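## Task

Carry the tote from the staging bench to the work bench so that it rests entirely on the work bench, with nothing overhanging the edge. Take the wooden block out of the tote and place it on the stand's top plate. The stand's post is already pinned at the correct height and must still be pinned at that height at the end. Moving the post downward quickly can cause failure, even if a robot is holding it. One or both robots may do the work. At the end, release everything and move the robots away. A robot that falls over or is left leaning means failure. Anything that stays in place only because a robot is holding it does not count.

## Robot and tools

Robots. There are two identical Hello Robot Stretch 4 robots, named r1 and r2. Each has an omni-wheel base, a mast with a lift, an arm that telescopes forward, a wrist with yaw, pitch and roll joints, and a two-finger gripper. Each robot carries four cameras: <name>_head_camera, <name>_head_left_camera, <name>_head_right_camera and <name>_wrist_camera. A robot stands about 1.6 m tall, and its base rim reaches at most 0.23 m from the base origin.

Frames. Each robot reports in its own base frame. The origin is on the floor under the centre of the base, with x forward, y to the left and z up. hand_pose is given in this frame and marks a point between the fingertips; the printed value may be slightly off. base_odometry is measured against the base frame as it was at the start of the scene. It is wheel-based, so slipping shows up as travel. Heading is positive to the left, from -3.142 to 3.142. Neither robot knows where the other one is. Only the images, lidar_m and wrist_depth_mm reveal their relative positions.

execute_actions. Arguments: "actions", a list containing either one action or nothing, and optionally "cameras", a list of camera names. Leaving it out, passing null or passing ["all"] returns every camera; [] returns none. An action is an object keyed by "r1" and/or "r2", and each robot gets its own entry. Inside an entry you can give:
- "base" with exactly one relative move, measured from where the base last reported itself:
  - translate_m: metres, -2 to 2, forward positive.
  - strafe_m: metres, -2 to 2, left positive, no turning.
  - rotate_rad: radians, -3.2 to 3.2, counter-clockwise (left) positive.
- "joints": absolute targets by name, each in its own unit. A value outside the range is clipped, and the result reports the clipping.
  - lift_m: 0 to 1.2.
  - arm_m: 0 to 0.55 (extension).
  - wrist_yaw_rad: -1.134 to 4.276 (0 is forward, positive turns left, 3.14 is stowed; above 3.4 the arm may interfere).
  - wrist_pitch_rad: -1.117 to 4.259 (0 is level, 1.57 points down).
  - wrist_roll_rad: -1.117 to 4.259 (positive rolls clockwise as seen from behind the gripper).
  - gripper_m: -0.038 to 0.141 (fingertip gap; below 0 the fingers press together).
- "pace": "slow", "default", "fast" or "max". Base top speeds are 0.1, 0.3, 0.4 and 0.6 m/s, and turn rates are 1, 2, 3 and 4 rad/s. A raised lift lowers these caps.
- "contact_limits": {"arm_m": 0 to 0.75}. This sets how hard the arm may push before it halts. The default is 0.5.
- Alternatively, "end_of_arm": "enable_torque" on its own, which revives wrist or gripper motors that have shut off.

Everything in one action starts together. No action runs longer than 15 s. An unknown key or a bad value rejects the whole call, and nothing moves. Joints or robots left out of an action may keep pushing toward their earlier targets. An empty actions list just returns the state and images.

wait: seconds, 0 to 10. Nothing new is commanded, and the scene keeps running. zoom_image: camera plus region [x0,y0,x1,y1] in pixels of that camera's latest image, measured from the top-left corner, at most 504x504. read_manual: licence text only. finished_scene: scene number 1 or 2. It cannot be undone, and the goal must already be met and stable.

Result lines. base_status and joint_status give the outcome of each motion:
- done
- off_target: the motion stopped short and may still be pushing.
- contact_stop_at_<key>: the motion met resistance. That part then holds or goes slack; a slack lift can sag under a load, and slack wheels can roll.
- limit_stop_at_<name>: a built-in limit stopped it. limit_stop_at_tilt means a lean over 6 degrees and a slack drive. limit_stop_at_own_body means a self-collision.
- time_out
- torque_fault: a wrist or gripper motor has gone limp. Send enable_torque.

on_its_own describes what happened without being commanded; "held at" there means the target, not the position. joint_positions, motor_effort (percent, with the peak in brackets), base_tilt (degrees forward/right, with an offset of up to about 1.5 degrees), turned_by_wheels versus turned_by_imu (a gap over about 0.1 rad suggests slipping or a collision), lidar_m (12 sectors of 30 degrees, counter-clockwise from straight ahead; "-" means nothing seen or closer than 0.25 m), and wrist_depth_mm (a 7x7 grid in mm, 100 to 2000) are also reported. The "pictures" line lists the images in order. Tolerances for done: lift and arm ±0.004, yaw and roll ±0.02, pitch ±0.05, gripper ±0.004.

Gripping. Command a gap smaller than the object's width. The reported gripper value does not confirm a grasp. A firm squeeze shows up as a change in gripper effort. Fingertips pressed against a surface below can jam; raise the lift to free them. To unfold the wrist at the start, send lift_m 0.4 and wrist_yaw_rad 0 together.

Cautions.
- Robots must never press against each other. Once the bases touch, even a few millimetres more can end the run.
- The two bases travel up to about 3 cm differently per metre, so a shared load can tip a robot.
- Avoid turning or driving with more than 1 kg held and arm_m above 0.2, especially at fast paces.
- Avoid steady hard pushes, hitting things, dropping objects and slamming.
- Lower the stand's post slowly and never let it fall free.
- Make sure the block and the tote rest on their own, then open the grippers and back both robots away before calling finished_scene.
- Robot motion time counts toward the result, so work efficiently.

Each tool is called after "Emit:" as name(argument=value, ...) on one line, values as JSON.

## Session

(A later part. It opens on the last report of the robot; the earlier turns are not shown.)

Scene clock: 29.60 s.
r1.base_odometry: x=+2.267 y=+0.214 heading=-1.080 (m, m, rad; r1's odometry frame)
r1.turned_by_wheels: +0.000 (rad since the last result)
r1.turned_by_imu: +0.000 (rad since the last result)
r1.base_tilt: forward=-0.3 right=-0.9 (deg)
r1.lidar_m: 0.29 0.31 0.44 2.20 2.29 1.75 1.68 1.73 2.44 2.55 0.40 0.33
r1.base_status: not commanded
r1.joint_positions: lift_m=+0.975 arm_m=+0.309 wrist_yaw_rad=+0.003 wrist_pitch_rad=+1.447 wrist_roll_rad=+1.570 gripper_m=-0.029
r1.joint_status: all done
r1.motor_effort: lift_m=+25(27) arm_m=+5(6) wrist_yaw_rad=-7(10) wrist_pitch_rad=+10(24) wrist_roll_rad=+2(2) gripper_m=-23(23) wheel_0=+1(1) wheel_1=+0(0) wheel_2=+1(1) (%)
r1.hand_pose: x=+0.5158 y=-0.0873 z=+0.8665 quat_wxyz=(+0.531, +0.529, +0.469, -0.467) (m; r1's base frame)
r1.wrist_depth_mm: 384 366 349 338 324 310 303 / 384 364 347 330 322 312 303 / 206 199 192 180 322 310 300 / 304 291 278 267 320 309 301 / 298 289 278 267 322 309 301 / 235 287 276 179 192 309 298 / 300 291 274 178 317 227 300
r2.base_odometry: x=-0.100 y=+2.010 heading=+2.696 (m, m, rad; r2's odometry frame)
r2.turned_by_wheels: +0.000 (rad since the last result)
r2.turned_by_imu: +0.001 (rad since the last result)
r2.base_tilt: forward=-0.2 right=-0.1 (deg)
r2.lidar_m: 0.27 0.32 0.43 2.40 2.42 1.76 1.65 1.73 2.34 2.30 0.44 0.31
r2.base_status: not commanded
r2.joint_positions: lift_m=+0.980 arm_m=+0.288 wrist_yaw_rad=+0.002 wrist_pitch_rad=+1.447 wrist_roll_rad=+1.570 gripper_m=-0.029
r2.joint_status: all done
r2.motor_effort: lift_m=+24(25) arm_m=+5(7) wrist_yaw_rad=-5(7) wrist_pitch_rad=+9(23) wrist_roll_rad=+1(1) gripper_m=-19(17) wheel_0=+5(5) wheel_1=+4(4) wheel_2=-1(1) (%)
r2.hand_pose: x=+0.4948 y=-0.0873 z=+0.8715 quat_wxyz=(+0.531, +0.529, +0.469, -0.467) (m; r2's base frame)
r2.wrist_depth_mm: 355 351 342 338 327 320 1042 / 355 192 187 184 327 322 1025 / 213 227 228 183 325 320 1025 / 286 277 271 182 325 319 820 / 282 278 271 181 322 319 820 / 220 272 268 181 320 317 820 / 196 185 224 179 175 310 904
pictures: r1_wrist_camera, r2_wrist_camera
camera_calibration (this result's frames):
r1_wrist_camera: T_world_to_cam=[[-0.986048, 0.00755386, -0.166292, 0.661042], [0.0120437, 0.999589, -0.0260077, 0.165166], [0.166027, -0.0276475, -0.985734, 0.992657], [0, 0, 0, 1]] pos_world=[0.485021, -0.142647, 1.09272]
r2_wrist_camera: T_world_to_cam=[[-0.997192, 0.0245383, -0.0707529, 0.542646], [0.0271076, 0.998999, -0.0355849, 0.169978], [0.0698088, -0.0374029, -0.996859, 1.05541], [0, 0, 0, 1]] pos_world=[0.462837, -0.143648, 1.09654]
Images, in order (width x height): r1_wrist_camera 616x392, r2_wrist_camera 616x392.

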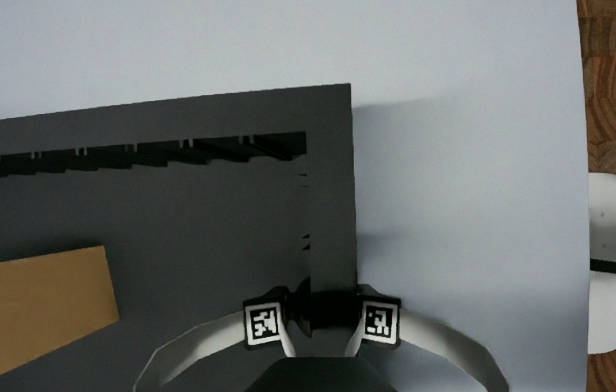

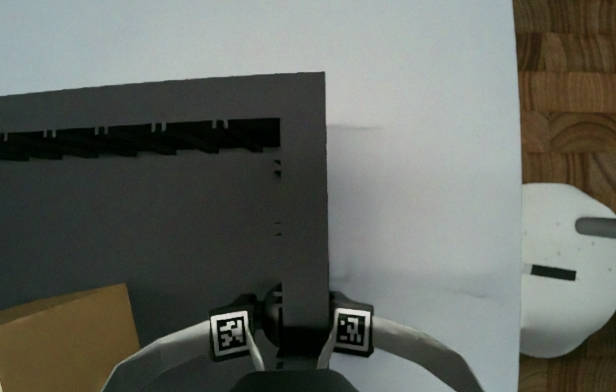

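Emit:
execute_actions(actions=[{"r1":{"base":{"strafe_m":-0.6}},"r2":{"base":{"strafe_m":0.6}}}], cameras=["r1_head_right_camera","r1_wrist_camera","r2_wrist_camera"])

Scene clock: 33.13 s.
r1.base_odometry: x=+1.738 y=-0.069 heading=-1.080 (m, m, rad; r1's odometry frame)
r1.turned_by_wheels: +0.000 (rad since the last result)
r1.turned_by_imu: +0.004 (rad since the last result)
r1.base_tilt: forward=-0.3 right=-0.9 (deg)
r1.lidar_m: 0.28 0.30 0.43 1.23 2.39 1.74 1.66 1.74 2.43 1.94 1.99 0.31
r1.base_status: done
r1.joint_positions: lift_m=+0.975 arm_m=+0.309 wrist_yaw_rad=+0.001 wrist_pitch_rad=+1.450 wrist_roll_rad=+1.570 gripper_m=-0.029
r1.joint_status: not commanded
r1.motor_effort: lift_m=+24(25) arm_m=+5(5) wrist_yaw_rad=-3(7) wrist_pitch_rad=-1(9) wrist_roll_rad=+2(2) gripper_m=-22(25) wheel_0=-1(5) wheel_1=-1(10) wheel_2=+0(1) (%)
r1.hand_pose: x=+0.5147 y=-0.0874 z=+0.8665 quat_wxyz=(+0.530, +0.529, +0.470, -0.468) (m; r1's base frame)
r1.wrist_depth_mm: 1255 1229 1182 1118 1078 1060 1008 / 1281 1182 1160 1098 1078 1025 991 / 206 199 191 182 324 309 301 / 304 290 279 268 319 310 301 / 297 287 278 267 320 309 300 / 233 286 276 182 185 307 300 / 298 290 273 178 315 225 298
r2.base_odometry: x=-0.359 y=+1.469 heading=+2.696 (m, m, rad; r2's odometry frame)
r2.turned_by_wheels: +0.000 (rad since the last result)
r2.turned_by_imu: +0.000 (rad since the last result)
r2.base_tilt: forward=-0.2 right=-0.1 (deg)
r2.lidar_m: 0.29 0.31 1.86 1.83 2.43 1.78 1.63 1.73 2.36 1.27 0.45 0.30
r2.base_status: done
r2.joint_positions: lift_m=+0.980 arm_m=+0.288 wrist_yaw_rad=+0.001 wrist_pitch_rad=+1.451 wrist_roll_rad=+1.570 gripper_m=-0.029
r2.joint_status: not commanded
r2.motor_effort: lift_m=+23(24) arm_m=+5(5) wrist_yaw_rad=-1(6) wrist_pitch_rad=-4(8) wrist_roll_rad=+2(0) gripper_m=-20(19) wheel_0=-2(12) wheel_1=+3(15) wheel_2=+1(1) (%)
r2.hand_pose: x=+0.4935 y=-0.0874 z=+0.8714 quat_wxyz=(+0.530, +0.528, +0.470, -0.469) (m; r2's base frame)
r2.wrist_depth_mm: 355 347 340 334 329 322 1025 / 347 343 187 330 327 320 1008 / 212 224 236 194 325 319 1025 / 282 278 273 270 324 315 854 / 281 276 271 181 324 317 842 / 220 274 271 180 319 317 820 / 193 220 177 179 177 314 917
pictures: r1_head_right_camera, r1_wrist_camera, r2_wrist_camera
camera_calibration (this result's frames):
r1_wrist_camera: T_world_to_cam=[[-0.986635, 0.00899514, -0.162698, 0.657197], [0.0134106, 0.99957, -0.0260608, 0.164573], [0.162394, -0.0278944, -0.986332, 0.995156], [0, 0, 0, 1]] pos_world=[0.484599, -0.142655, 1.09277]
r2_wrist_camera: T_world_to_cam=[[-0.997438, 0.0258417, -0.0667125, 0.538089], [0.0282693, 0.998962, -0.0357043, 0.169586], [0.0657206, -0.0374987, -0.997133, 1.05768], [0, 0, 0, 1]] pos_world=[0.462405, -0.143653, 1.0966]
Images, in order (width x height): r1_head_right_camera 420x672, r1_wrist_camera 616x392, r2_wrist_camera 616x392.

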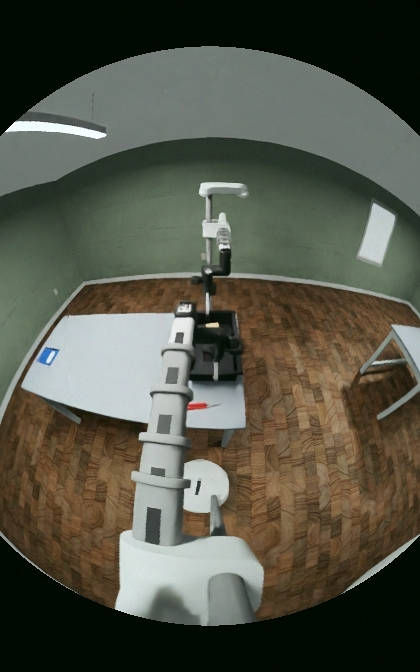

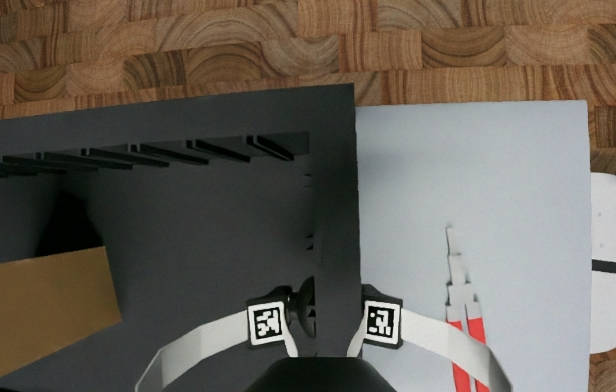

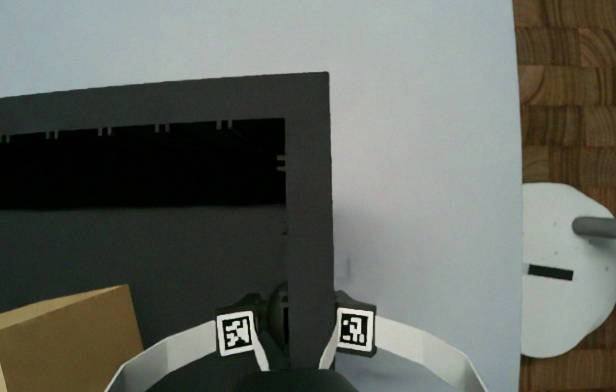

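Emit:
execute_actions(actions=[{"r1":{"base":{"rotate_rad":-0.018},"pace":"slow"},"r2":{"base":{"rotate_rad":0.007},"pace":"slow"}}], cameras=[])

Emit:
execute_actions(actions=[{"r1":{"base":{"strafe_m":-1.3}},"r2":{"base":{"strafe_m":1.3}}}], cameras=["r1_head_right_camera","r2_head_left_camera","r1_wrist_camera","r2_wrist_camera"])

Scene clock: 34.00 s.
r1.base_odometry: x=+1.738 y=-0.069 heading=-1.097 (m, m, rad; r1's odometry frame)
r1.turned_by_wheels: -0.018 (rad since the last result)
r1.turned_by_imu: -0.017 (rad since the last result)
r1.base_tilt: forward=-0.5 right=-1.0 (deg)
r1.lidar_m: 0.29 0.31 0.45 1.13 2.42 1.76 1.65 1.73 2.40 1.93 1.97 0.32
r1.base_status: done
r1.joint_positions: lift_m=+0.975 arm_m=+0.309 wrist_yaw_rad=+0.001 wrist_pitch_rad=+1.450 wrist_roll_rad=+1.570 gripper_m=-0.029
r1.joint_status: not commanded
r1.motor_effort: lift_m=+24(24) arm_m=+5(5) wrist_yaw_rad=-4(4) wrist_pitch_rad=+1(0) wrist_roll_rad=+2(2) gripper_m=-23(24) wheel_0=+2(1) wheel_1=+2(2) wheel_2=+3(6) (%)
r1.hand_pose: x=+0.5147 y=-0.0874 z=+0.8665 quat_wxyz=(+0.530, +0.529, +0.470, -0.468) (m; r1's base frame)
r1.wrist_depth_mm: 1255 1229 1160 1118 1118 1025 1008 / 1255 1229 1160 1098 1098 1042 991 / 206 198 191 180 324 310 303 / 301 287 278 180 320 309 300 / 300 290 278 267 320 307 300 / 236 286 276 180 185 306 298 / 236 289 274 178 317 225 298
r2.base_odometry: x=-0.359 y=+1.469 heading=+2.702 (m, m, rad; r2's odometry frame)
r2.turned_by_wheels: +0.006 (rad since the last result)
r2.turned_by_imu: +0.007 (rad since the last result)
r2.base_tilt: forward=-0.2 right=-0.1 (deg)
r2.lidar_m: 0.28 0.34 1.84 1.81 2.41 1.75 1.66 1.71 2.35 1.22 0.43 0.31
r2.base_status: done
r2.joint_positions: lift_m=+0.980 arm_m=+0.288 wrist_yaw_rad=+0.001 wrist_pitch_rad=+1.450 wrist_roll_rad=+1.570 gripper_m=-0.029
r2.joint_status: not commanded
r2.motor_effort: lift_m=+23(23) arm_m=+5(6) wrist_yaw_rad=-1(1) wrist_pitch_rad=-1(4) wrist_roll_rad=+1(1) gripper_m=-17(20) wheel_0=-4(6) wheel_1=-2(3) wheel_2=-2(5) (%)
r2.hand_pose: x=+0.4937 y=-0.0874 z=+0.8714 quat_wxyz=(+0.530, +0.529, +0.470, -0.468) (m; r2's base frame)
r2.wrist_depth_mm: 355 349 342 334 327 322 1042 / 349 343 189 185 327 320 1025 / 208 218 226 182 325 320 1042 / 285 277 271 268 325 319 842 / 281 277 271 268 324 320 842 / 221 273 268 181 322 319 831 / 195 220 177 180 177 312 917
pictures: none
No camera images: the call's "cameras" was empty. Leave "cameras" out to get every camera's image.

Scene clock: 39.67 s.
r1.base_odometry: x=+0.581 y=-0.662 heading=-1.097 (m, m, rad; r1's odometry frame)
r1.turned_by_wheels: +0.000 (rad since the last result)
r1.turned_by_imu: +0.011 (rad since the last result)
r1.base_tilt: forward=-0.3 right=-1.1 (deg)
r1.lidar_m: 0.47 3.17 1.14 1.22 2.42 1.77 1.67 1.75 2.40 1.21 0.65 0.53
r1.base_status: done
r1.joint_positions: lift_m=+0.975 arm_m=+0.309 wrist_yaw_rad=+0.002 wrist_pitch_rad=+1.449 wrist_roll_rad=+1.570 gripper_m=-0.029
r1.joint_status: not commanded
r1.motor_effort: lift_m=+24(24) arm_m=+5(6) wrist_yaw_rad=-4(5) wrist_pitch_rad=+4(4) wrist_roll_rad=+1(1) gripper_m=-25(23) wheel_0=+1(7) wheel_1=+0(7) wheel_2=+1(1) (%)
r1.hand_pose: x=+0.5152 y=-0.0874 z=+0.8666 quat_wxyz=(+0.530, +0.529, +0.469, -0.468) (m; r1's base frame)
r1.wrist_depth_mm: 1255 1229 1160 1098 1098 1042 991 / 1281 1205 1182 1098 1078 1025 1008 / 206 199 191 180 1078 1025 1008 / 300 289 279 181 1078 1042 809 / 300 290 278 267 1060 976 788 / 235 286 276 180 184 1042 798 / 273 290 273 177 1042 585 991
r2.base_odometry: x=-0.912 y=+0.293 heading=+2.702 (m, m, rad; r2's odometry frame)
r2.turned_by_wheels: +0.000 (rad since the last result)
r2.turned_by_imu: -0.001 (rad since the last result)
r2.base_tilt: forward=-0.1 right=-0.2 (deg)
r2.lidar_m: 0.45 0.66 0.55 1.17 2.44 1.78 1.67 1.73 2.40 1.23 1.21 0.48
r2.base_status: done
r2.joint_positions: lift_m=+0.980 arm_m=+0.288 wrist_yaw_rad=+0.001 wrist_pitch_rad=+1.449 wrist_roll_rad=+1.570 gripper_m=-0.029
r2.joint_status: not commanded
r2.motor_effort: lift_m=+23(24) arm_m=+5(5) wrist_yaw_rad=-1(0) wrist_pitch_rad=+2(2) wrist_roll_rad=+1(1) gripper_m=-16(20) wheel_0=-2(12) wheel_1=+3(13) wheel_2=+0(1) (%)
r2.hand_pose: x=+0.4941 y=-0.0874 z=+0.8715 quat_wxyz=(+0.530, +0.529, +0.469, -0.468) (m; r2's base frame)
r2.wrist_depth_mm: 1205 1160 1118 1098 1078 1060 1060 / 1160 1138 187 185 1078 1060 1008 / 206 215 228 183 1078 1042 1025 / 283 278 273 182 1042 1042 820 / 282 278 272 268 1060 842 831 / 223 272 267 183 1025 854 831 / 195 221 177 180 176 1008 931
pictures: r1_head_right_camera, r1_wrist_camera, r2_head_left_camera, r2_wrist_camera
camera_calibration (this result's frames):
r1_wrist_camera: T_world_to_cam=[[-0.98637, 0.00836944, -0.164328, 0.658961], [0.0128192, 0.999579, -0.0260368, 0.164829], [0.164041, -0.0277885, -0.986062, 0.994069], [0, 0, 0, 1]] pos_world=[0.484799, -0.142651, 1.09279]
r2_wrist_camera: T_world_to_cam=[[-0.997306, 0.0257671, -0.0686838, 0.540318], [0.0282649, 0.998965, -0.0356461, 0.16952], [0.0676942, -0.0374914, -0.997001, 1.05662], [0, 0, 0, 1]] pos_world=[0.462544, -0.143653, 1.0966]
Images, in order (width x height): r1_head_right_camera 420x672, r1_wrist_camera 616x392, r2_head_left_camera 420x672, r2_wrist_camera 616x392.

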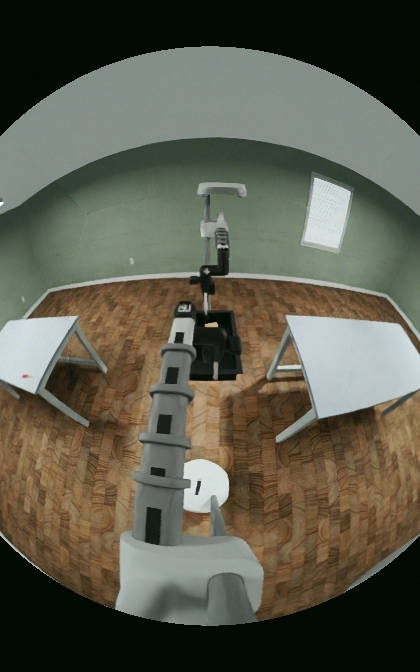

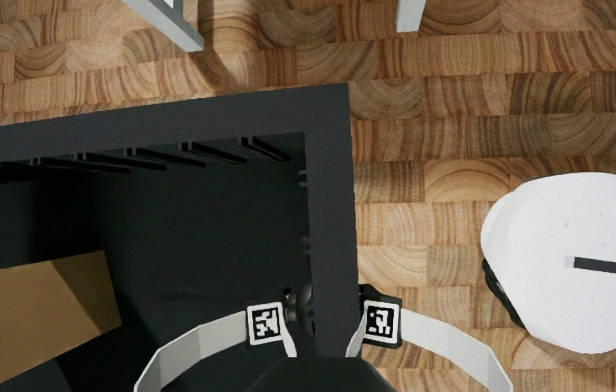

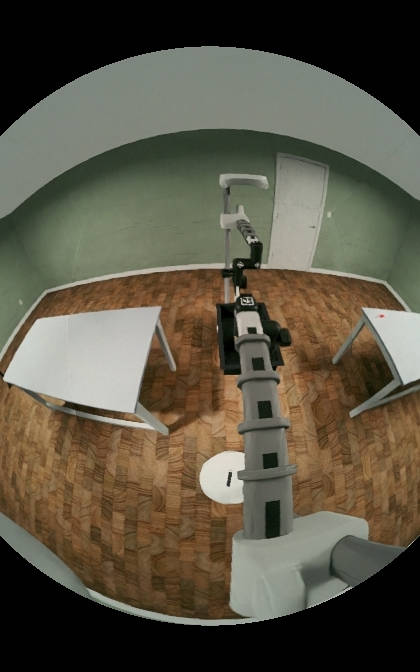

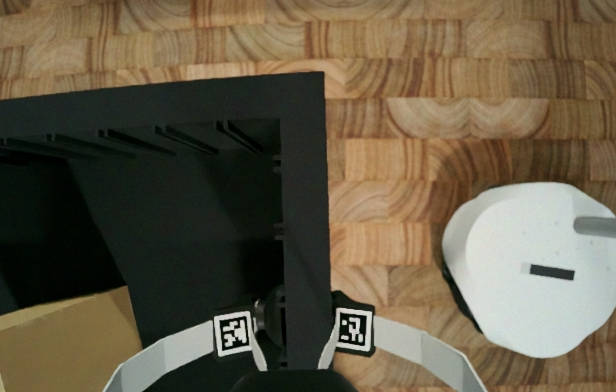

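Emit:
execute_actions(actions=[{"r1":{"base":{"strafe_m":-1.3},"joints":{"arm_m":0.302}},"r2":{"base":{"strafe_m":1.3}}}], cameras=["r2_head_left_camera","r1_wrist_camera","r2_wrist_camera"])

Scene clock: 45.50 s.
r1.base_odometry: x=-0.576 y=-1.255 heading=-1.097 (m, m, rad; r1's odometry frame)
r1.turned_by_wheels: +0.000 (rad since the last result)
r1.turned_by_imu: +0.010 (rad since the last result)
r1.base_tilt: forward=-0.3 right=-0.9 (deg)
r1.lidar_m: 0.29 0.32 0.44 2.40 2.38 1.74 1.67 1.76 2.45 3.33 0.44 0.32
r1.base_status: done
r1.joint_positions: lift_m=+0.975 arm_m=+0.303 wrist_yaw_rad=+0.000 wrist_pitch_rad=+1.453 wrist_roll_rad=+1.570 gripper_m=-0.029
r1.joint_status: all done
r1.motor_effort: lift_m=+24(24) arm_m=-6(8) wrist_yaw_rad=-1(7) wrist_pitch_rad=-7(8) wrist_roll_rad=+2(1) gripper_m=-25(25) wheel_0=-1(12) wheel_1=+2(8) wheel_2=+2(4) (%)
r1.hand_pose: x=+0.5080 y=-0.0874 z=+0.8664 quat_wxyz=(+0.529, +0.528, +0.470, -0.469) (m; r1's base frame)
r1.wrist_depth_mm: 377 362 351 338 324 310 303 / 377 366 345 330 324 312 303 / 205 199 192 182 324 312 303 / 300 290 279 267 320 307 303 / 298 289 278 267 320 309 303 / 234 286 277 187 183 307 300 / 272 290 273 177 315 304 300
r2.base_odometry: x=-1.465 y=-0.884 heading=+2.702 (m, m, rad; r2's odometry frame)
r2.turned_by_wheels: +0.000 (rad since the last result)
r2.turned_by_imu: -0.001 (rad since the last result)
r2.base_tilt: forward=-0.1 right=-0.1 (deg)
r2.lidar_m: 0.28 0.30 0.43 2.12 2.44 1.74 1.67 1.72 2.34 2.52 0.41 0.31
r2.base_status: done
r2.joint_positions: lift_m=+0.980 arm_m=+0.288 wrist_yaw_rad=+0.001 wrist_pitch_rad=+1.454 wrist_roll_rad=+1.570 gripper_m=-0.029
r2.joint_status: not commanded
r2.motor_effort: lift_m=+23(23) arm_m=+5(5) wrist_yaw_rad=+0(3) wrist_pitch_rad=-11(12) wrist_roll_rad=+1(1) gripper_m=-16(20) wheel_0=-2(10) wheel_1=+1(13) wheel_2=+1(1) (%)
r2.hand_pose: x=+0.4928 y=-0.0874 z=+0.8713 quat_wxyz=(+0.529, +0.528, +0.470, -0.469) (m; r2's base frame)
r2.wrist_depth_mm: 353 347 342 334 329 322 1042 / 351 342 189 183 327 322 1025 / 202 214 233 193 327 320 1060 / 282 278 273 182 324 319 854 / 282 276 272 182 324 317 831 / 234 274 270 181 319 317 831 / 191 221 178 180 250 312 917
pictures: r1_wrist_camera, r2_head_left_camera, r2_wrist_camera
camera_calibration (this result's frames):
r1_wrist_camera: T_world_to_cam=[[-0.987037, 0.00968818, -0.160202, 0.648675], [0.0140469, 0.999561, -0.0260975, 0.164394], [0.159879, -0.0280095, -0.986739, 0.997803], [0, 0, 0, 1]] pos_world=[0.478429, -0.142658, 1.09278]
r2_wrist_camera: T_world_to_cam=[[-0.997599, 0.0264435, -0.06401, 0.53508], [0.0287752, 0.998945, -0.0357838, 0.169444], [0.0629962, -0.0375398, -0.997307, 1.05913], [0, 0, 0, 1]] pos_world=[0.462198, -0.143656, 1.09659]
Images, in order (width x height): r1_wrist_camera 616x392, r2_head_left_camera 420x672, r2_wrist_camera 616x392.

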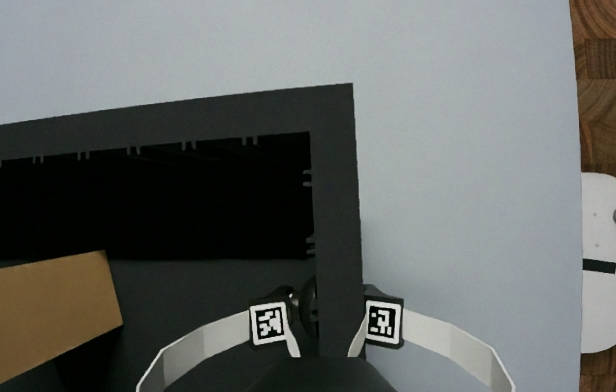

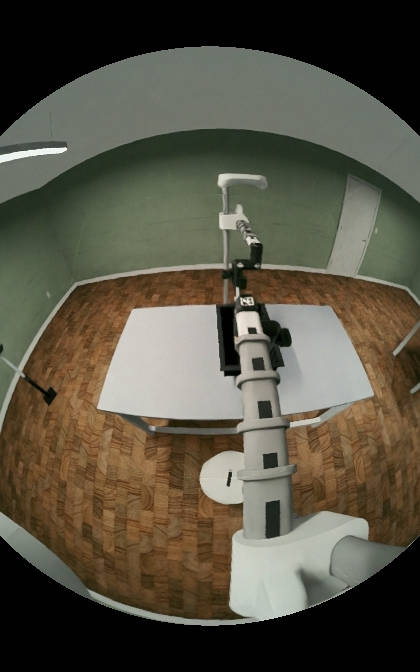

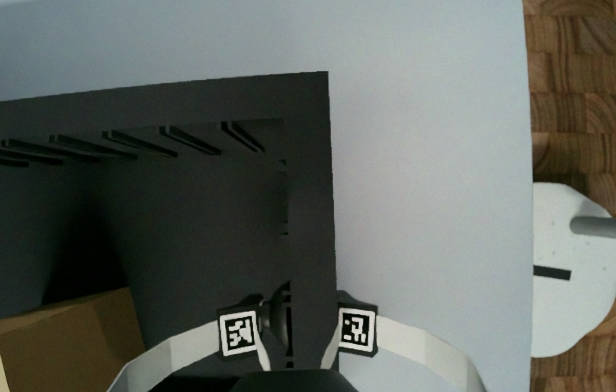

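Same height. Lower to just off the top, then release.

Emit:
execute_actions(actions=[{"r1":{"joints":{"arm_m":0.297,"lift_m":0.917},"pace":"slow"},"r2":{"joints":{"arm_m":0.283,"lift_m":0.922},"pace":"slow"}}], cameras=[])

Emit:
execute_actions(actions=[{"r1":{"joints":{"gripper_m":0.08}},"r2":{"joints":{"gripper_m":0.08}}}], cameras=["r1_wrist_camera","r2_wrist_camera"])

Emit:
execute_actions(actions=[{"r1":{"joints":{"lift_m":1.05},"pace":"fast"},"r2":{"joints":{"lift_m":1.07},"pace":"fast"}}], cameras=[])

Emit:
execute_actions(actions=[{"r1":{"base":{"translate_m":-0.3},"joints":{"arm_m":0.0},"pace":"fast"},"r2":{"base":{"strafe_m":0.03},"joints":{"arm_m":0.42,"wrist_pitch_rad":1.57,"wrist_roll_rad":0,"gripper_m":0.12}}}], cameras=["r1_head_camera","r2_wrist_camera"])

Scene clock: 47.33 s.
r1.base_odometry: x=-0.576 y=-1.255 heading=-1.097 (m, m, rad; r1's odometry frame)
r1.turned_by_wheels: +0.000 (rad since the last result)
r1.turned_by_imu: +0.001 (rad since the last result)
r1.base_tilt: forward=-0.3 right=-0.8 (deg)
r1.lidar_m: 0.29 0.30 0.44 2.40 2.39 1.75 1.67 1.76 2.45 3.33 0.44 0.32
r1.base_status: not commanded
r1.joint_positions: lift_m=+0.917 arm_m=+0.298 wrist_yaw_rad=+0.001 wrist_pitch_rad=+1.449 wrist_roll_rad=+1.570 gripper_m=-0.029
r1.joint_status: all done
r1.motor_effort: lift_m=+18(26) arm_m=-8(6) wrist_yaw_rad=-3(4) wrist_pitch_rad=+1(8) wrist_roll_rad=+1(1) gripper_m=-24(23) wheel_0=+0(1) wheel_1=+2(2) wheel_2=+1(2) (%)
r1.hand_pose: x=+0.5043 y=-0.0874 z=+0.8090 quat_wxyz=(+0.530, +0.529, +0.469, -0.468) (m; r1's base frame)
r1.wrist_depth_mm: 315 301 290 277 267 257 250 / 314 301 286 273 267 256 249 / 206 198 191 181 266 256 249 / 300 293 279 267 267 256 249 / 298 289 278 267 265 255 249 / 236 289 277 180 183 254 248 / 274 290 272 178 262 201 247
r2.base_odometry: x=-1.465 y=-0.884 heading=+2.702 (m, m, rad; r2's odometry frame)
r2.turned_by_wheels: +0.000 (rad since the last result)
r2.turned_by_imu: +0.001 (rad since the last result)
r2.base_tilt: forward=-0.3 right=-0.2 (deg)
r2.lidar_m: 0.27 0.31 0.41 2.10 2.46 1.76 1.68 1.74 2.41 2.49 0.41 0.28
r2.base_status: not commanded
r2.joint_positions: lift_m=+0.922 arm_m=+0.284 wrist_yaw_rad=+0.001 wrist_pitch_rad=+1.449 wrist_roll_rad=+1.570 gripper_m=-0.029
r2.joint_status: all done
r2.motor_effort: lift_m=+16(21) arm_m=-7(9) wrist_yaw_rad=-2(1) wrist_pitch_rad=+0(12) wrist_roll_rad=+1(1) gripper_m=-19(17) wheel_0=-1(2) wheel_1=+1(1) wheel_2=+1(1) (%)
r2.hand_pose: x=+0.4902 y=-0.0874 z=+0.8141 quat_wxyz=(+0.530, +0.529, +0.469, -0.468) (m; r2's base frame)
r2.wrist_depth_mm: 297 289 283 276 271 266 263 / 291 286 188 185 272 265 260 / 206 216 229 183 270 264 260 / 282 278 272 182 267 264 260 / 281 276 271 266 267 262 258 / 222 272 270 183 264 262 258 / 196 221 178 179 177 259 257
pictures: none
No camera images: the call's "cameras" was empty. Leave "cameras" out to get every camera's image.

Scene clock: 49.13 s.
r1.base_odometry: x=-0.576 y=-1.255 heading=-1.097 (m, m, rad; r1's odometry frame)
r1.turned_by_wheels: +0.000 (rad since the last result)
r1.turned_by_imu: +0.001 (rad since the last result)
r1.base_tilt: forward=-0.5 right=-1.0 (deg)
r1.lidar_m: 0.29 0.31 0.44 2.40 2.36 1.72 1.68 1.76 2.44 3.34 0.42 0.31
r1.base_status: not commanded
r1.joint_positions: lift_m=+0.917 arm_m=+0.298 wrist_yaw_rad=+0.000 wrist_pitch_rad=+1.451 wrist_roll_rad=+1.570 gripper_m=+0.080
r1.joint_status: all done
r1.motor_effort: lift_m=+18(18) arm_m=-6(7) wrist_yaw_rad=+0(4) wrist_pitch_rad=-3(2) wrist_roll_rad=+1(1) gripper_m=-3(27) wheel_0=+0(0) wheel_1=+2(2) wheel_2=+2(2) (%)
r1.hand_pose: x=+0.5036 y=-0.0874 z=+0.8090 quat_wxyz=(+0.529, +0.529, +0.469, -0.469) (m; r1's base frame)
r1.wrist_depth_mm: 314 303 290 277 266 258 252 / 314 301 289 276 267 258 251 / 212 206 197 187 267 257 249 / 306 296 285 274 264 257 251 / 306 293 285 273 266 255 249 / 236 291 206 272 195 253 249 / 274 296 281 151 263 252 248
r2.base_odometry: x=-1.465 y=-0.884 heading=+2.702 (m, m, rad; r2's odometry frame)
r2.turned_by_wheels: +0.000 (rad since the last result)
r2.turned_by_imu: +0.001 (rad since the last result)
r2.base_tilt: forward=-0.2 right=-0.1 (deg)
r2.lidar_m: 0.28 0.31 0.40 2.14 2.45 1.73 1.66 1.73 2.40 2.53 0.42 0.30
r2.base_status: not commanded
r2.joint_positions: lift_m=+0.922 arm_m=+0.284 wrist_yaw_rad=+0.000 wrist_pitch_rad=+1.451 wrist_roll_rad=+1.570 gripper_m=+0.080
r2.joint_status: all done
r2.motor_effort: lift_m=+15(15) arm_m=-6(7) wrist_yaw_rad=+1(1) wrist_pitch_rad=-2(4) wrist_roll_rad=+1(1) gripper_m=-3(18) wheel_0=-1(2) wheel_1=+1(1) wheel_2=+1(1) (%)
r2.hand_pose: x=+0.4896 y=-0.0874 z=+0.8140 quat_wxyz=(+0.529, +0.529, +0.469, -0.469) (m; r2's base frame)
r2.wrist_depth_mm: 294 290 282 277 270 266 263 / 294 285 192 273 271 265 263 / 204 212 230 187 270 265 260 / 287 285 278 187 271 264 262 / 287 281 277 186 266 262 259 / 229 270 272 270 213 262 257 / 196 230 272 172 267 260 256
pictures: r1_wrist_camera, r2_wrist_camera
camera_calibration (this result's frames):
r1_wrist_camera: T_world_to_cam=[[-0.986674, 0.0100773, -0.162394, 0.63676], [0.0144988, 0.999555, -0.0260652, 0.162715], [0.162059, -0.0280724, -0.986382, 0.940435], [0, 0, 0, 1]] pos_world=[0.473509, -0.14266, 1.03528]
r2_wrist_camera: T_world_to_cam=[[-0.997393, 0.0266451, -0.0670655, 0.530657], [0.0290865, 0.998939, -0.0356938, 0.167267], [0.0660433, -0.0375514, -0.99711, 1.00057], [0, 0, 0, 1]] pos_world=[0.458327, -0.143656, 1.03924]
Images, in order (width x height): r1_wrist_camera 616x392, r2_wrist_camera 616x392.

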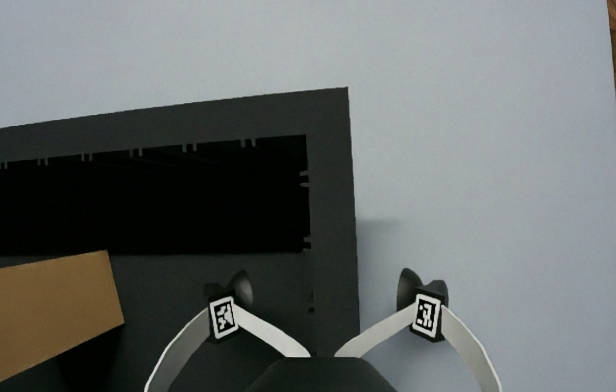

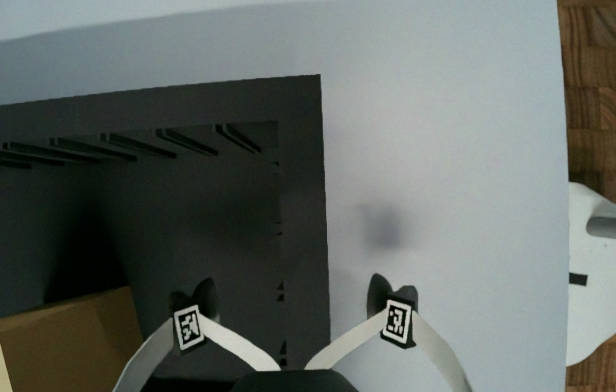

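Scene clock: 50.50 s.
r1.base_odometry: x=-0.576 y=-1.255 heading=-1.097 (m, m, rad; r1's odometry frame)
r1.turned_by_wheels: +0.000 (rad since the last result)
r1.turned_by_imu: +0.000 (rad since the last result)
r1.base_tilt: forward=-0.4 right=-0.9 (deg)
r1.lidar_m: 0.29 0.30 0.43 2.41 2.37 1.76 1.68 1.77 2.46 3.33 0.43 0.32
r1.base_status: not commanded
r1.joint_positions: lift_m=+1.050 arm_m=+0.298 wrist_yaw_rad=+0.000 wrist_pitch_rad=+1.451 wrist_roll_rad=+1.570 gripper_m=+0.080
r1.joint_status: all done
r1.motor_effort: lift_m=+23(26) arm_m=-6(6) wrist_yaw_rad=+0(0) wrist_pitch_rad=-2(0) wrist_roll_rad=+2(2) gripper_m=-2(2) wheel_0=-1(0) wheel_1=+2(2) wheel_2=+1(1) (%)
r1.hand_pose: x=+0.5036 y=-0.0874 z=+0.9416 quat_wxyz=(+0.529, +0.529, +0.469, -0.469) (m; r1's base frame)
r1.wrist_depth_mm: 466 449 430 415 402 382 1078 / 466 449 430 413 399 382 1060 / 466 442 424 324 394 382 1078 / 442 436 421 407 394 384 878 / 455 384 424 407 394 382 866 / 324 336 205 413 223 377 866 / 452 442 421 151 392 375 1060
r2.base_odometry: x=-1.465 y=-0.884 heading=+2.702 (m, m, rad; r2's odometry frame)
r2.turned_by_wheels: +0.000 (rad since the last result)
r2.turned_by_imu: +0.001 (rad since the last result)
r2.base_tilt: forward=-0.1 right=-0.1 (deg)
r2.lidar_m: 0.27 0.30 0.41 2.13 2.45 1.73 1.68 1.73 2.39 2.50 0.41 0.30
r2.base_status: not commanded
r2.joint_positions: lift_m=+1.070 arm_m=+0.284 wrist_yaw_rad=+0.000 wrist_pitch_rad=+1.451 wrist_roll_rad=+1.570 gripper_m=+0.080
r2.joint_status: all done
r2.motor_effort: lift_m=+22(24) arm_m=-6(6) wrist_yaw_rad=+1(1) wrist_pitch_rad=-2(3) wrist_roll_rad=+1(2) gripper_m=-4(3) wheel_0=-1(2) wheel_1=+1(1) wheel_2=+1(1) (%)
r2.hand_pose: x=+0.4896 y=-0.0874 z=+0.9615 quat_wxyz=(+0.530, +0.529, +0.469, -0.469) (m; r2's base frame)
r2.wrist_depth_mm: 449 442 433 427 421 413 1118 / 449 439 430 427 413 415 1118 / 445 439 342 418 418 407 1138 / 442 436 427 421 413 413 1118 / 442 436 424 415 413 404 891 / 445 312 415 413 214 407 904 / 439 310 421 244 410 404 1118
pictures: none
No camera images: the call's "cameras" was empty. Leave "cameras" out to get every camera's image.

Scene clock: 52.83 s.
r1.base_odometry: x=-0.713 y=-0.988 heading=-1.097 (m, m, rad; r1's odometry frame)
r1.turned_by_wheels: +0.000 (rad since the last result)
r1.turned_by_imu: +0.003 (rad since the last result)
r1.base_tilt: forward=-0.5 right=-0.9 (deg)
r1.lidar_m: 0.59 0.60 0.89 2.46 1.98 1.44 1.37 1.44 2.02 3.34 0.84 0.60
r1.base_status: done
r1.joint_positions: lift_m=+1.050 arm_m=+0.003 wrist_yaw_rad=+0.000 wrist_pitch_rad=+1.450 wrist_roll_rad=+1.570 gripper_m=+0.080
r1.joint_status: all done
joint sent to its limit — the command would take r1.arm_m past its lower limit, so that joint was sent only as far as its limit.
r1.motor_effort: lift_m=+23(23) arm_m=-7(10) wrist_yaw_rad=+1(0) wrist_pitch_rad=-2(1) wrist_roll_rad=+1(1) gripper_m=-2(2) wheel_0=+0(8) wheel_1=-1(5) wheel_2=-1(10) (%)
r1.hand_pose: x=+0.2090 y=-0.0874 z=+0.9416 quat_wxyz=(+0.529, +0.529, +0.469, -0.469) (m; r1's base frame)
r1.wrist_depth_mm: 544 1336 1255 1205 1160 1118 1078 / 559 1308 1255 1205 1138 1118 1078 / 554 1308 1229 1205 1138 1098 1060 / 549 1308 1281 1205 1138 931 1060 / 549 1281 1255 1182 946 891 1042 / 554 1308 205 1205 223 891 1060 / 544 1308 1229 151 1138 1078 1042
r2.base_odometry: x=-1.478 y=-0.911 heading=+2.702 (m, m, rad; r2's odometry frame)
r2.turned_by_wheels: +0.000 (rad since the last result)
r2.turned_by_imu: +0.001 (rad since the last result)
r2.base_tilt: forward=-0.1 right=-0.1 (deg)
r2.lidar_m: 0.28 0.30 0.44 2.14 2.43 1.75 1.64 1.74 2.39 2.55 0.43 0.29
r2.base_status: done
r2.joint_positions: lift_m=+1.070 arm_m=+0.419 wrist_yaw_rad=+0.000 wrist_pitch_rad=+1.570 wrist_roll_rad=+0.000 gripper_m=+0.120
r2.joint_status: all done
r2.motor_effort: lift_m=+22(22) arm_m=+7(6) wrist_yaw_rad=+1(1) wrist_pitch_rad=-1(1) wrist_roll_rad=-1(5) gripper_m=-3(2) wheel_0=-2(9) wheel_1=+0(10) wheel_2=+0(0) (%)
r2.hand_pose: x=+0.5900 y=-0.0874 z=+0.9594 quat_wxyz=(+0.707, +0.000, +0.707, +0.000) (m; r2's base frame)
r2.wrist_depth_mm: 418 421 418 421 424 433 433 / 413 413 418 415 421 430 433 / 413 415 415 418 418 430 436 / 410 413 413 297 421 427 427 / 410 410 418 413 418 424 427 / 407 327 410 415 217 421 427 / 407 322 362 156 368 421 421
pictures: r1_head_camera, r2_wrist_camera
camera_calibration (this result's frames):
r2_wrist_camera: T_world_to_cam=[[-0.0285373, -0.99819, 0.0529371, -0.135798], [-0.998855, 0.0264425, -0.0398575, 0.695033], [0.0383856, -0.0540139, -0.997802, 1.15444], [0, 0, 0, 1]] pos_world=[0.646049, -0.091575, 1.18679]
Images, in order (width x height): r1_head_camera 420x560, r2_wrist_camera 616x392.

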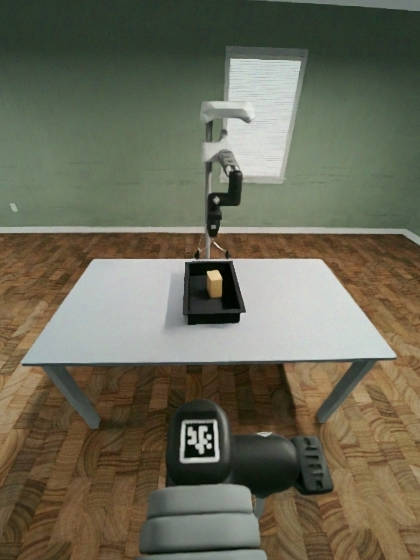

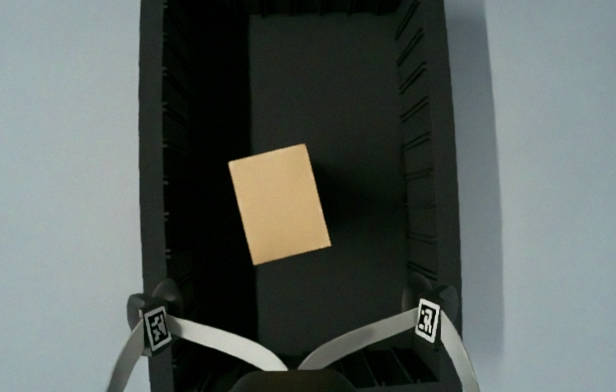

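Emit:
execute_actions(actions=[{"r2":{"joints":{"arm_m":0.483,"wrist_roll_rad":-0.2,"lift_m":1.04,"gripper_m":0.11}}}], cameras=[])

Emit:
execute_actions(actions=[{"r2":{"joints":{"lift_m":0.965}}}], cameras=["r1_head_camera","r2_wrist_camera"])

Scene clock: 54.30 s.
r1.base_odometry: x=-0.713 y=-0.988 heading=-1.097 (m, m, rad; r1's odometry frame)
r1.turned_by_wheels: +0.000 (rad since the last result)
r1.turned_by_imu: +0.000 (rad since the last result)
r1.base_tilt: forward=-0.4 right=-1.0 (deg)
r1.lidar_m: 0.59 0.62 0.86 2.44 1.95 1.44 1.37 1.48 2.02 3.33 0.86 0.60
r1.base_status: not commanded
r1.joint_positions: lift_m=+1.050 arm_m=+0.003 wrist_yaw_rad=+0.000 wrist_pitch_rad=+1.450 wrist_roll_rad=+1.570 gripper_m=+0.080
r1.joint_status: not commanded
r1.motor_effort: lift_m=+23(23) arm_m=-6(7) wrist_yaw_rad=+1(1) wrist_pitch_rad=-2(1) wrist_roll_rad=+1(1) gripper_m=+0(1) wheel_0=+0(0) wheel_1=-1(1) wheel_2=-1(0) (%)
r1.hand_pose: x=+0.2090 y=-0.0874 z=+0.9416 quat_wxyz=(+0.529, +0.529, +0.469, -0.469) (m; r1's base frame)
r1.wrist_depth_mm: 544 1308 1229 1182 1160 1098 1060 / 554 1308 1255 1205 1160 1118 1078 / 559 1281 1255 1182 1160 1098 1078 / 559 1336 1255 1205 1118 917 1060 / 549 1308 1229 1182 917 904 1060 / 539 1281 206 1205 223 904 1060 / 544 1308 1182 151 1138 1060 1060
r2.base_odometry: x=-1.478 y=-0.911 heading=+2.702 (m, m, rad; r2's odometry frame)
r2.turned_by_wheels: +0.000 (rad since the last result)
r2.turned_by_imu: +0.001 (rad since the last result)
r2.base_tilt: forward=-0.1 right=-0.1 (deg)
r2.lidar_m: 0.27 0.29 0.42 2.13 2.46 1.74 1.66 1.72 2.38 2.54 0.43 0.30
r2.base_status: not commanded
r2.joint_positions: lift_m=+1.040 arm_m=+0.482 wrist_yaw_rad=+0.000 wrist_pitch_rad=+1.570 wrist_roll_rad=-0.200 gripper_m=+0.110
r2.joint_status: all done
r2.motor_effort: lift_m=+14(21) arm_m=+6(7) wrist_yaw_rad=+1(1) wrist_pitch_rad=-1(2) wrist_roll_rad=-1(4) gripper_m=-1(1) wheel_0=-1(1) wheel_1=+0(0) wheel_2=+0(0) (%)
r2.hand_pose: x=+0.6530 y=-0.0874 z=+0.9301 quat_wxyz=(+0.704, -0.070, +0.703, +0.070) (m; r2's base frame)
r2.wrist_depth_mm: 387 387 338 340 309 364 404 / 382 387 389 392 392 342 402 / 382 387 387 392 392 351 404 / 379 382 387 387 392 340 397 / 382 338 384 310 387 392 402 / 382 293 265 267 213 394 397 / 375 307 379 211 379 389 394
pictures: none
No camera images: the call's "cameras" was empty. Leave "cameras" out to get every camera's image.

Scene clock: 55.60 s.
r1.base_odometry: x=-0.713 y=-0.988 heading=-1.097 (m, m, rad; r1's odometry frame)
r1.turned_by_wheels: +0.000 (rad since the last result)
r1.turned_by_imu: +0.000 (rad since the last result)
r1.base_tilt: forward=-0.4 right=-0.9 (deg)
r1.lidar_m: 0.60 0.62 0.86 2.46 1.95 1.44 1.37 1.46 2.03 3.33 0.84 0.60
r1.base_status: not commanded
r1.joint_positions: lift_m=+1.050 arm_m=+0.003 wrist_yaw_rad=+0.000 wrist_pitch_rad=+1.450 wrist_roll_rad=+1.570 gripper_m=+0.080
r1.joint_status: not commanded
r1.motor_effort: lift_m=+23(23) arm_m=-7(7) wrist_yaw_rad=+1(1) wrist_pitch_rad=+0(1) wrist_roll_rad=+1(1) gripper_m=-2(2) wheel_0=+0(0) wheel_1=-1(1) wheel_2=+0(0) (%)
r1.hand_pose: x=+0.2090 y=-0.0874 z=+0.9416 quat_wxyz=(+0.529, +0.529, +0.469, -0.469) (m; r1's base frame)
r1.wrist_depth_mm: 554 1308 1255 1182 1160 1118 1078 / 549 1255 1229 1160 1160 1098 1078 / 554 1281 1205 1160 1138 1118 1060 / 554 1255 1229 1229 1118 904 1078 / 549 1308 1281 1205 946 891 1078 / 544 1281 205 1182 222 904 1060 / 535 1281 1205 151 1118 1078 1078
r2.base_odometry: x=-1.478 y=-0.911 heading=+2.702 (m, m, rad; r2's odometry frame)
r2.turned_by_wheels: +0.000 (rad since the last result)
r2.turned_by_imu: +0.001 (rad since the last result)
r2.base_tilt: forward=-0.2 right=-0.1 (deg)
r2.lidar_m: 0.29 0.32 0.43 2.11 2.49 1.74 1.67 1.72 2.36 2.53 0.43 0.30
r2.base_status: not commanded
r2.joint_positions: lift_m=+0.965 arm_m=+0.482 wrist_yaw_rad=+0.000 wrist_pitch_rad=+1.570 wrist_roll_rad=-0.200 gripper_m=+0.110
r2.joint_status: all done
r2.motor_effort: lift_m=+14(14) arm_m=+6(6) wrist_yaw_rad=+3(4) wrist_pitch_rad=-1(0) wrist_roll_rad=-2(1) gripper_m=-5(0) wheel_0=-1(1) wheel_1=+0(1) wheel_2=+0(0) (%)
r2.hand_pose: x=+0.6530 y=-0.0874 z=+0.8551 quat_wxyz=(+0.704, -0.070, +0.703, +0.070) (m; r2's base frame)
r2.wrist_depth_mm: 314 242 314 315 309 271 236 / 312 239 314 315 319 293 236 / 309 234 312 314 317 283 279 / 307 240 312 310 315 271 324 / 306 253 309 207 314 257 319 / 307 222 191 192 212 235 319 / 303 220 189 175 312 228 319
pictures: r1_head_camera, r2_wrist_camera
camera_calibration (this result's frames):
r2_wrist_camera: T_world_to_cam=[[0.170329, -0.983955, 0.053102, -0.257236], [-0.984203, -0.172518, -0.0397641, 0.726755], [0.0482871, -0.0454902, -0.997797, 1.04217], [0, 0, 0, 1]] pos_world=[0.708766, -0.0803217, 1.08243]
Images, in order (width x height): r1_head_camera 420x560, r2_wrist_camera 616x392.

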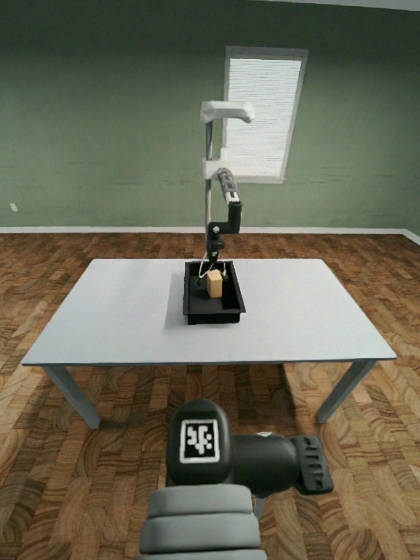

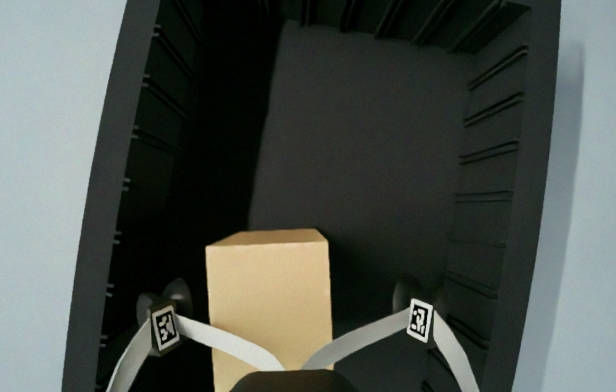

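Emit:
execute_actions(actions=[{"r2":{"base":{"strafe_m":0.011},"joints":{"lift_m":0.958,"gripper_m":0.025}}}], cameras=["r2_wrist_camera"])

Emit:
execute_actions(actions=[{"r2":{"joints":{"lift_m":1.08}}}], cameras=["r2_wrist_camera","r2_head_left_camera"])

Scene clock: 57.73 s.
r1.base_odometry: x=-0.713 y=-0.988 heading=-1.097 (m, m, rad; r1's odometry frame)
r1.turned_by_wheels: +0.000 (rad since the last result)
r1.turned_by_imu: +0.001 (rad since the last result)
r1.base_tilt: forward=-0.4 right=-1.1 (deg)
r1.lidar_m: 0.58 0.61 0.88 2.48 1.96 1.44 1.38 1.45 2.01 3.34 0.86 0.61
r1.base_status: not commanded
r1.joint_positions: lift_m=+1.050 arm_m=+0.003 wrist_yaw_rad=+0.000 wrist_pitch_rad=+1.450 wrist_roll_rad=+1.570 gripper_m=+0.080
r1.joint_status: not commanded
r1.motor_effort: lift_m=+23(23) arm_m=-6(7) wrist_yaw_rad=+1(1) wrist_pitch_rad=-2(1) wrist_roll_rad=+1(1) gripper_m=-2(4) wheel_0=-1(0) wheel_1=-1(1) wheel_2=+0(0) (%)
r1.hand_pose: x=+0.2090 y=-0.0874 z=+0.9416 quat_wxyz=(+0.529, +0.529, +0.469, -0.469) (m; r1's base frame)
r1.wrist_depth_mm: 549 1281 1255 1229 1160 1098 1078 / 554 1308 1255 1205 1160 1098 1078 / 559 1308 1281 1229 1160 1098 1078 / 554 1308 1255 1205 1118 917 1060 / 549 1308 1229 1182 931 891 1060 / 544 1255 206 1160 222 891 1078 / 539 1281 1205 151 1118 1078 1060
r2.base_odometry: x=-1.482 y=-0.921 heading=+2.702 (m, m, rad; r2's odometry frame)
r2.turned_by_wheels: +0.000 (rad since the last result)
r2.turned_by_imu: +0.001 (rad since the last result)
r2.base_tilt: forward=-0.1 right=+0.0 (deg)
r2.lidar_m: 0.28 0.30 0.42 2.09 2.46 1.74 1.66 1.75 2.38 2.55 0.42 0.29
r2.base_status: done
r2.joint_positions: lift_m=+0.958 arm_m=+0.482 wrist_yaw_rad=+0.000 wrist_pitch_rad=+1.570 wrist_roll_rad=-0.200 gripper_m=+0.025
r2.joint_status: all done
r2.motor_effort: lift_m=+14(16) arm_m=+6(6) wrist_yaw_rad=+1(1) wrist_pitch_rad=+0(1) wrist_roll_rad=-1(1) gripper_m=-19(17) wheel_0=-5(10) wheel_1=+4(10) wheel_2=+0(1) (%)
r2.hand_pose: x=+0.6530 y=-0.0874 z=+0.8480 quat_wxyz=(+0.704, -0.070, +0.703, +0.070) (m; r2's base frame)
r2.wrist_depth_mm: 304 229 306 309 310 278 235 / 304 230 304 307 310 310 227 / 300 229 306 306 310 303 225 / 301 228 303 306 307 289 225 / 300 226 301 177 307 279 224 / 298 225 178 175 189 260 223 / 297 212 173 173 303 221 310
pictures: r2_wrist_camera
camera_calibration (this result's frames):
r2_wrist_camera: T_world_to_cam=[[0.17033, -0.983955, 0.0530987, -0.256859], [-0.984204, -0.172518, -0.0397452, 0.726457], [0.048268, -0.0454902, -0.997798, 1.03515], [0, 0, 0, 1]] pos_world=[0.708768, -0.0803217, 1.07538]
Images, in order (width x height): r2_wrist_camera 616x392.

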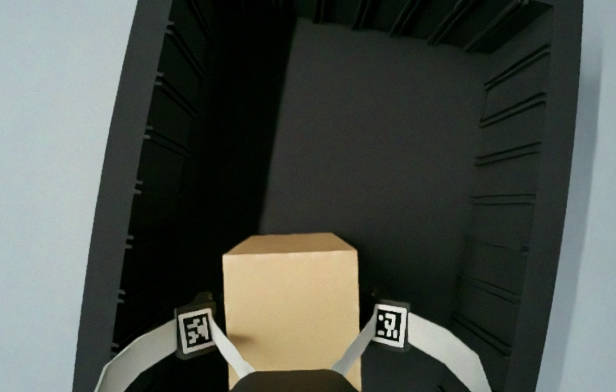

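Scene clock: 59.30 s.
r1.base_odometry: x=-0.713 y=-0.988 heading=-1.097 (m, m, rad; r1's odometry frame)
r1.turned_by_wheels: +0.000 (rad since the last result)
r1.turned_by_imu: +0.001 (rad since the last result)
r1.base_tilt: forward=-0.4 right=-1.0 (deg)
r1.lidar_m: 0.58 0.63 0.87 2.47 1.96 1.43 1.38 1.44 2.03 3.33 0.85 0.61
r1.base_status: not commanded
r1.joint_positions: lift_m=+1.050 arm_m=+0.003 wrist_yaw_rad=+0.000 wrist_pitch_rad=+1.450 wrist_roll_rad=+1.570 gripper_m=+0.080
r1.joint_status: not commanded
r1.motor_effort: lift_m=+23(23) arm_m=-7(7) wrist_yaw_rad=+2(1) wrist_pitch_rad=+0(2) wrist_roll_rad=+1(1) gripper_m=-3(2) wheel_0=-1(0) wheel_1=-1(1) wheel_2=-1(1) (%)
r1.hand_pose: x=+0.2090 y=-0.0874 z=+0.9416 quat_wxyz=(+0.529, +0.529, +0.469, -0.469) (m; r1's base frame)
r1.wrist_depth_mm: 539 1336 1255 1205 1160 1118 1060 / 554 1281 1255 1205 1138 1098 1078 / 554 1255 1255 1229 1138 1098 1078 / 549 1336 1229 1205 1138 904 1078 / 549 1281 1255 1182 917 904 1060 / 539 1308 206 1182 222 904 1042 / 549 1281 1229 151 1118 1078 1042
r2.base_odometry: x=-1.482 y=-0.921 heading=+2.702 (m, m, rad; r2's odometry frame)
r2.turned_by_wheels: +0.000 (rad since the last result)
r2.turned_by_imu: +0.001 (rad since the last result)
r2.base_tilt: forward=-0.1 right=+0.0 (deg)
r2.lidar_m: 0.28 0.30 0.43 2.11 2.43 1.76 1.67 1.74 2.37 2.54 0.42 0.28
r2.base_status: not commanded
r2.joint_positions: lift_m=+1.080 arm_m=+0.482 wrist_yaw_rad=+0.000 wrist_pitch_rad=+1.570 wrist_roll_rad=-0.200 gripper_m=+0.025
r2.joint_status: all done
r2.motor_effort: lift_m=+23(25) arm_m=+6(6) wrist_yaw_rad=+2(2) wrist_pitch_rad=-2(0) wrist_roll_rad=-1(1) gripper_m=-15(17) wheel_0=-5(5) wheel_1=+4(4) wheel_2=+0(0) (%)
r2.hand_pose: x=+0.6530 y=-0.0874 z=+0.9693 quat_wxyz=(+0.704, -0.070, +0.703, +0.070) (m; r2's base frame)
r2.wrist_depth_mm: 424 424 347 345 347 442 445 / 421 424 418 427 421 402 445 / 418 424 407 427 430 389 436 / 421 421 424 427 427 433 439 / 421 418 375 177 430 436 436 / 415 418 177 174 189 436 433 / 410 332 174 172 347 427 433
pictures: r2_head_left_camera, r2_wrist_camera
camera_calibration (this result's frames):
r2_wrist_camera: T_world_to_cam=[[0.17033, -0.983955, 0.0530987, -0.263299], [-0.984204, -0.172518, -0.0397452, 0.73128], [0.048268, -0.0454902, -0.997798, 1.15616], [0, 0, 0, 1]] pos_world=[0.708771, -0.0803217, 1.19666]
Images, in order (width x height): r2_head_left_camera 420x672, r2_wrist_camera 616x392.

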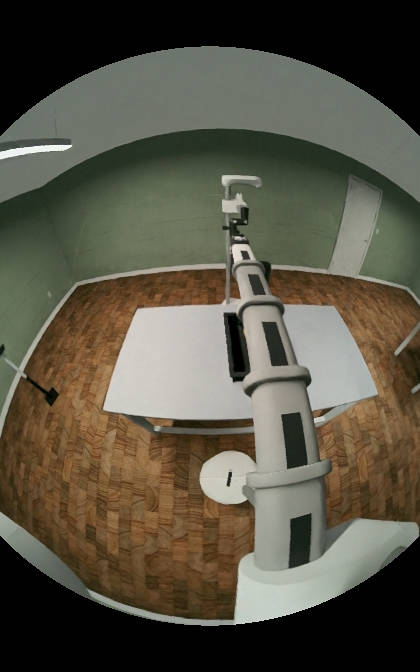

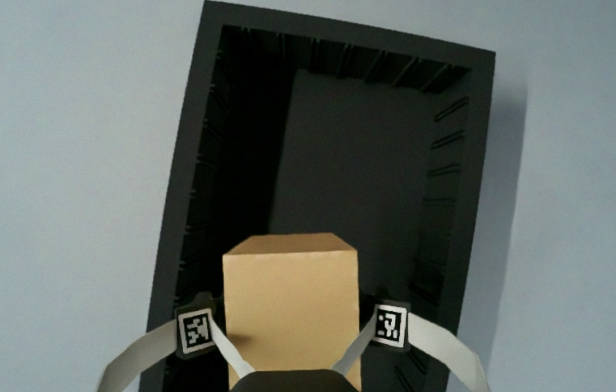

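Emit:
execute_actions(actions=[{"r2":{"base":{"strafe_m":1.95},"joints":{"lift_m":1.195,"arm_m":0.08,"wrist_roll_rad":0},"pace":"fast"}}], cameras=["r2_wrist_camera","r2_head_left_camera","r2_head_camera"])

Scene clock: 66.70 s.
r1.base_odometry: x=-0.713 y=-0.988 heading=-1.097 (m, m, rad; r1's odometry frame)
r1.turned_by_wheels: +0.000 (rad since the last result)
r1.turned_by_imu: +0.002 (rad since the last result)
r1.base_tilt: forward=-0.3 right=-1.0 (deg)
r1.lidar_m: 0.59 0.62 0.88 2.46 1.94 1.45 1.38 1.46 2.01 3.33 0.85 0.62
r1.base_status: not commanded
r1.joint_positions: lift_m=+1.050 arm_m=+0.003 wrist_yaw_rad=+0.000 wrist_pitch_rad=+1.450 wrist_roll_rad=+1.570 gripper_m=+0.080
r1.joint_status: not commanded
r1.motor_effort: lift_m=+23(23) arm_m=-7(6) wrist_yaw_rad=+1(1) wrist_pitch_rad=+0(2) wrist_roll_rad=+1(1) gripper_m=-4(1) wheel_0=+0(0) wheel_1=-1(1) wheel_2=+0(0) (%)
r1.hand_pose: x=+0.2090 y=-0.0874 z=+0.9416 quat_wxyz=(+0.529, +0.529, +0.469, -0.469) (m; r1's base frame)
r1.wrist_depth_mm: 549 1308 1255 1182 1138 1118 1078 / 554 1281 1255 1182 1160 1098 1060 / 554 1281 1255 1205 1160 1078 1042 / 554 1308 1255 1205 1118 917 1060 / 554 1308 1229 1182 946 891 1060 / 544 1281 206 1182 223 891 1060 / 544 1281 1205 151 1138 1078 1060
r2.base_odometry: x=-2.312 y=-2.685 heading=+2.702 (m, m, rad; r2's odometry frame)
r2.turned_by_wheels: +0.000 (rad since the last result)
r2.turned_by_imu: -0.001 (rad since the last result)
r2.base_tilt: forward=-0.1 right=+0.0 (deg)
r2.lidar_m: 0.26 0.43 1.25 1.18 1.24 1.73 1.71 1.75 2.36 1.33 1.32 3.14
r2.base_status: done
r2.joint_positions: lift_m=+1.195 arm_m=+0.081 wrist_yaw_rad=+0.000 wrist_pitch_rad=+1.570 wrist_roll_rad=+0.000 gripper_m=+0.025
r2.joint_status: all done
r2.motor_effort: lift_m=+23(24) arm_m=-6(7) wrist_yaw_rad=+2(2) wrist_pitch_rad=-1(1) wrist_roll_rad=+0(5) gripper_m=-17(17) wheel_0=-1(12) wheel_1=+2(13) wheel_2=+0(0) (%)
r2.hand_pose: x=+0.2522 y=-0.0874 z=+1.0843 quat_wxyz=(+0.707, +0.000, +0.707, +0.000) (m; r2's base frame)
r2.wrist_depth_mm: 399 402 1308 1336 1366 1336 1366 / 397 402 1308 1336 1308 1366 1336 / 1281 1281 1281 1281 1281 1308 1336 / 1281 1255 1281 1308 1336 1336 1336 / 1281 1255 1255 177 1281 1308 1308 / 1281 1281 179 174 193 1336 1336 / 1255 715 174 173 1281 1281 1308
pictures: r2_head_camera, r2_head_left_camera, r2_wrist_camera
camera_calibration (this result's frames):
r2_wrist_camera: T_world_to_cam=[[-0.0282046, -0.998199, 0.0529449, -0.152145], [-0.998874, 0.0261233, -0.0395985, 0.362273], [0.0381441, -0.0540021, -0.997812, 1.29213], [0, 0, 0, 1]] pos_world=[0.308287, -0.091557, 1.3117]
Images, in order (width x height): r2_head_camera 420x560, r2_head_left_camera 420x672, r2_wrist_camera 616x392.

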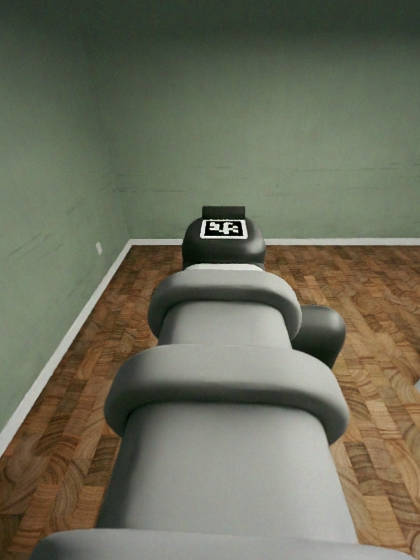

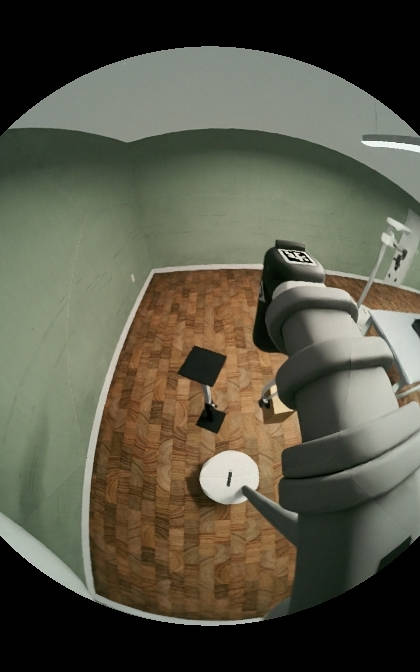

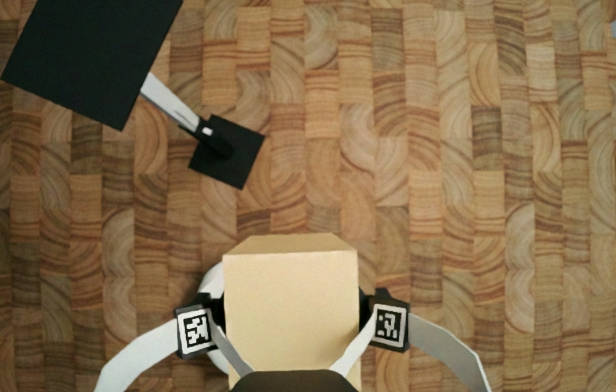

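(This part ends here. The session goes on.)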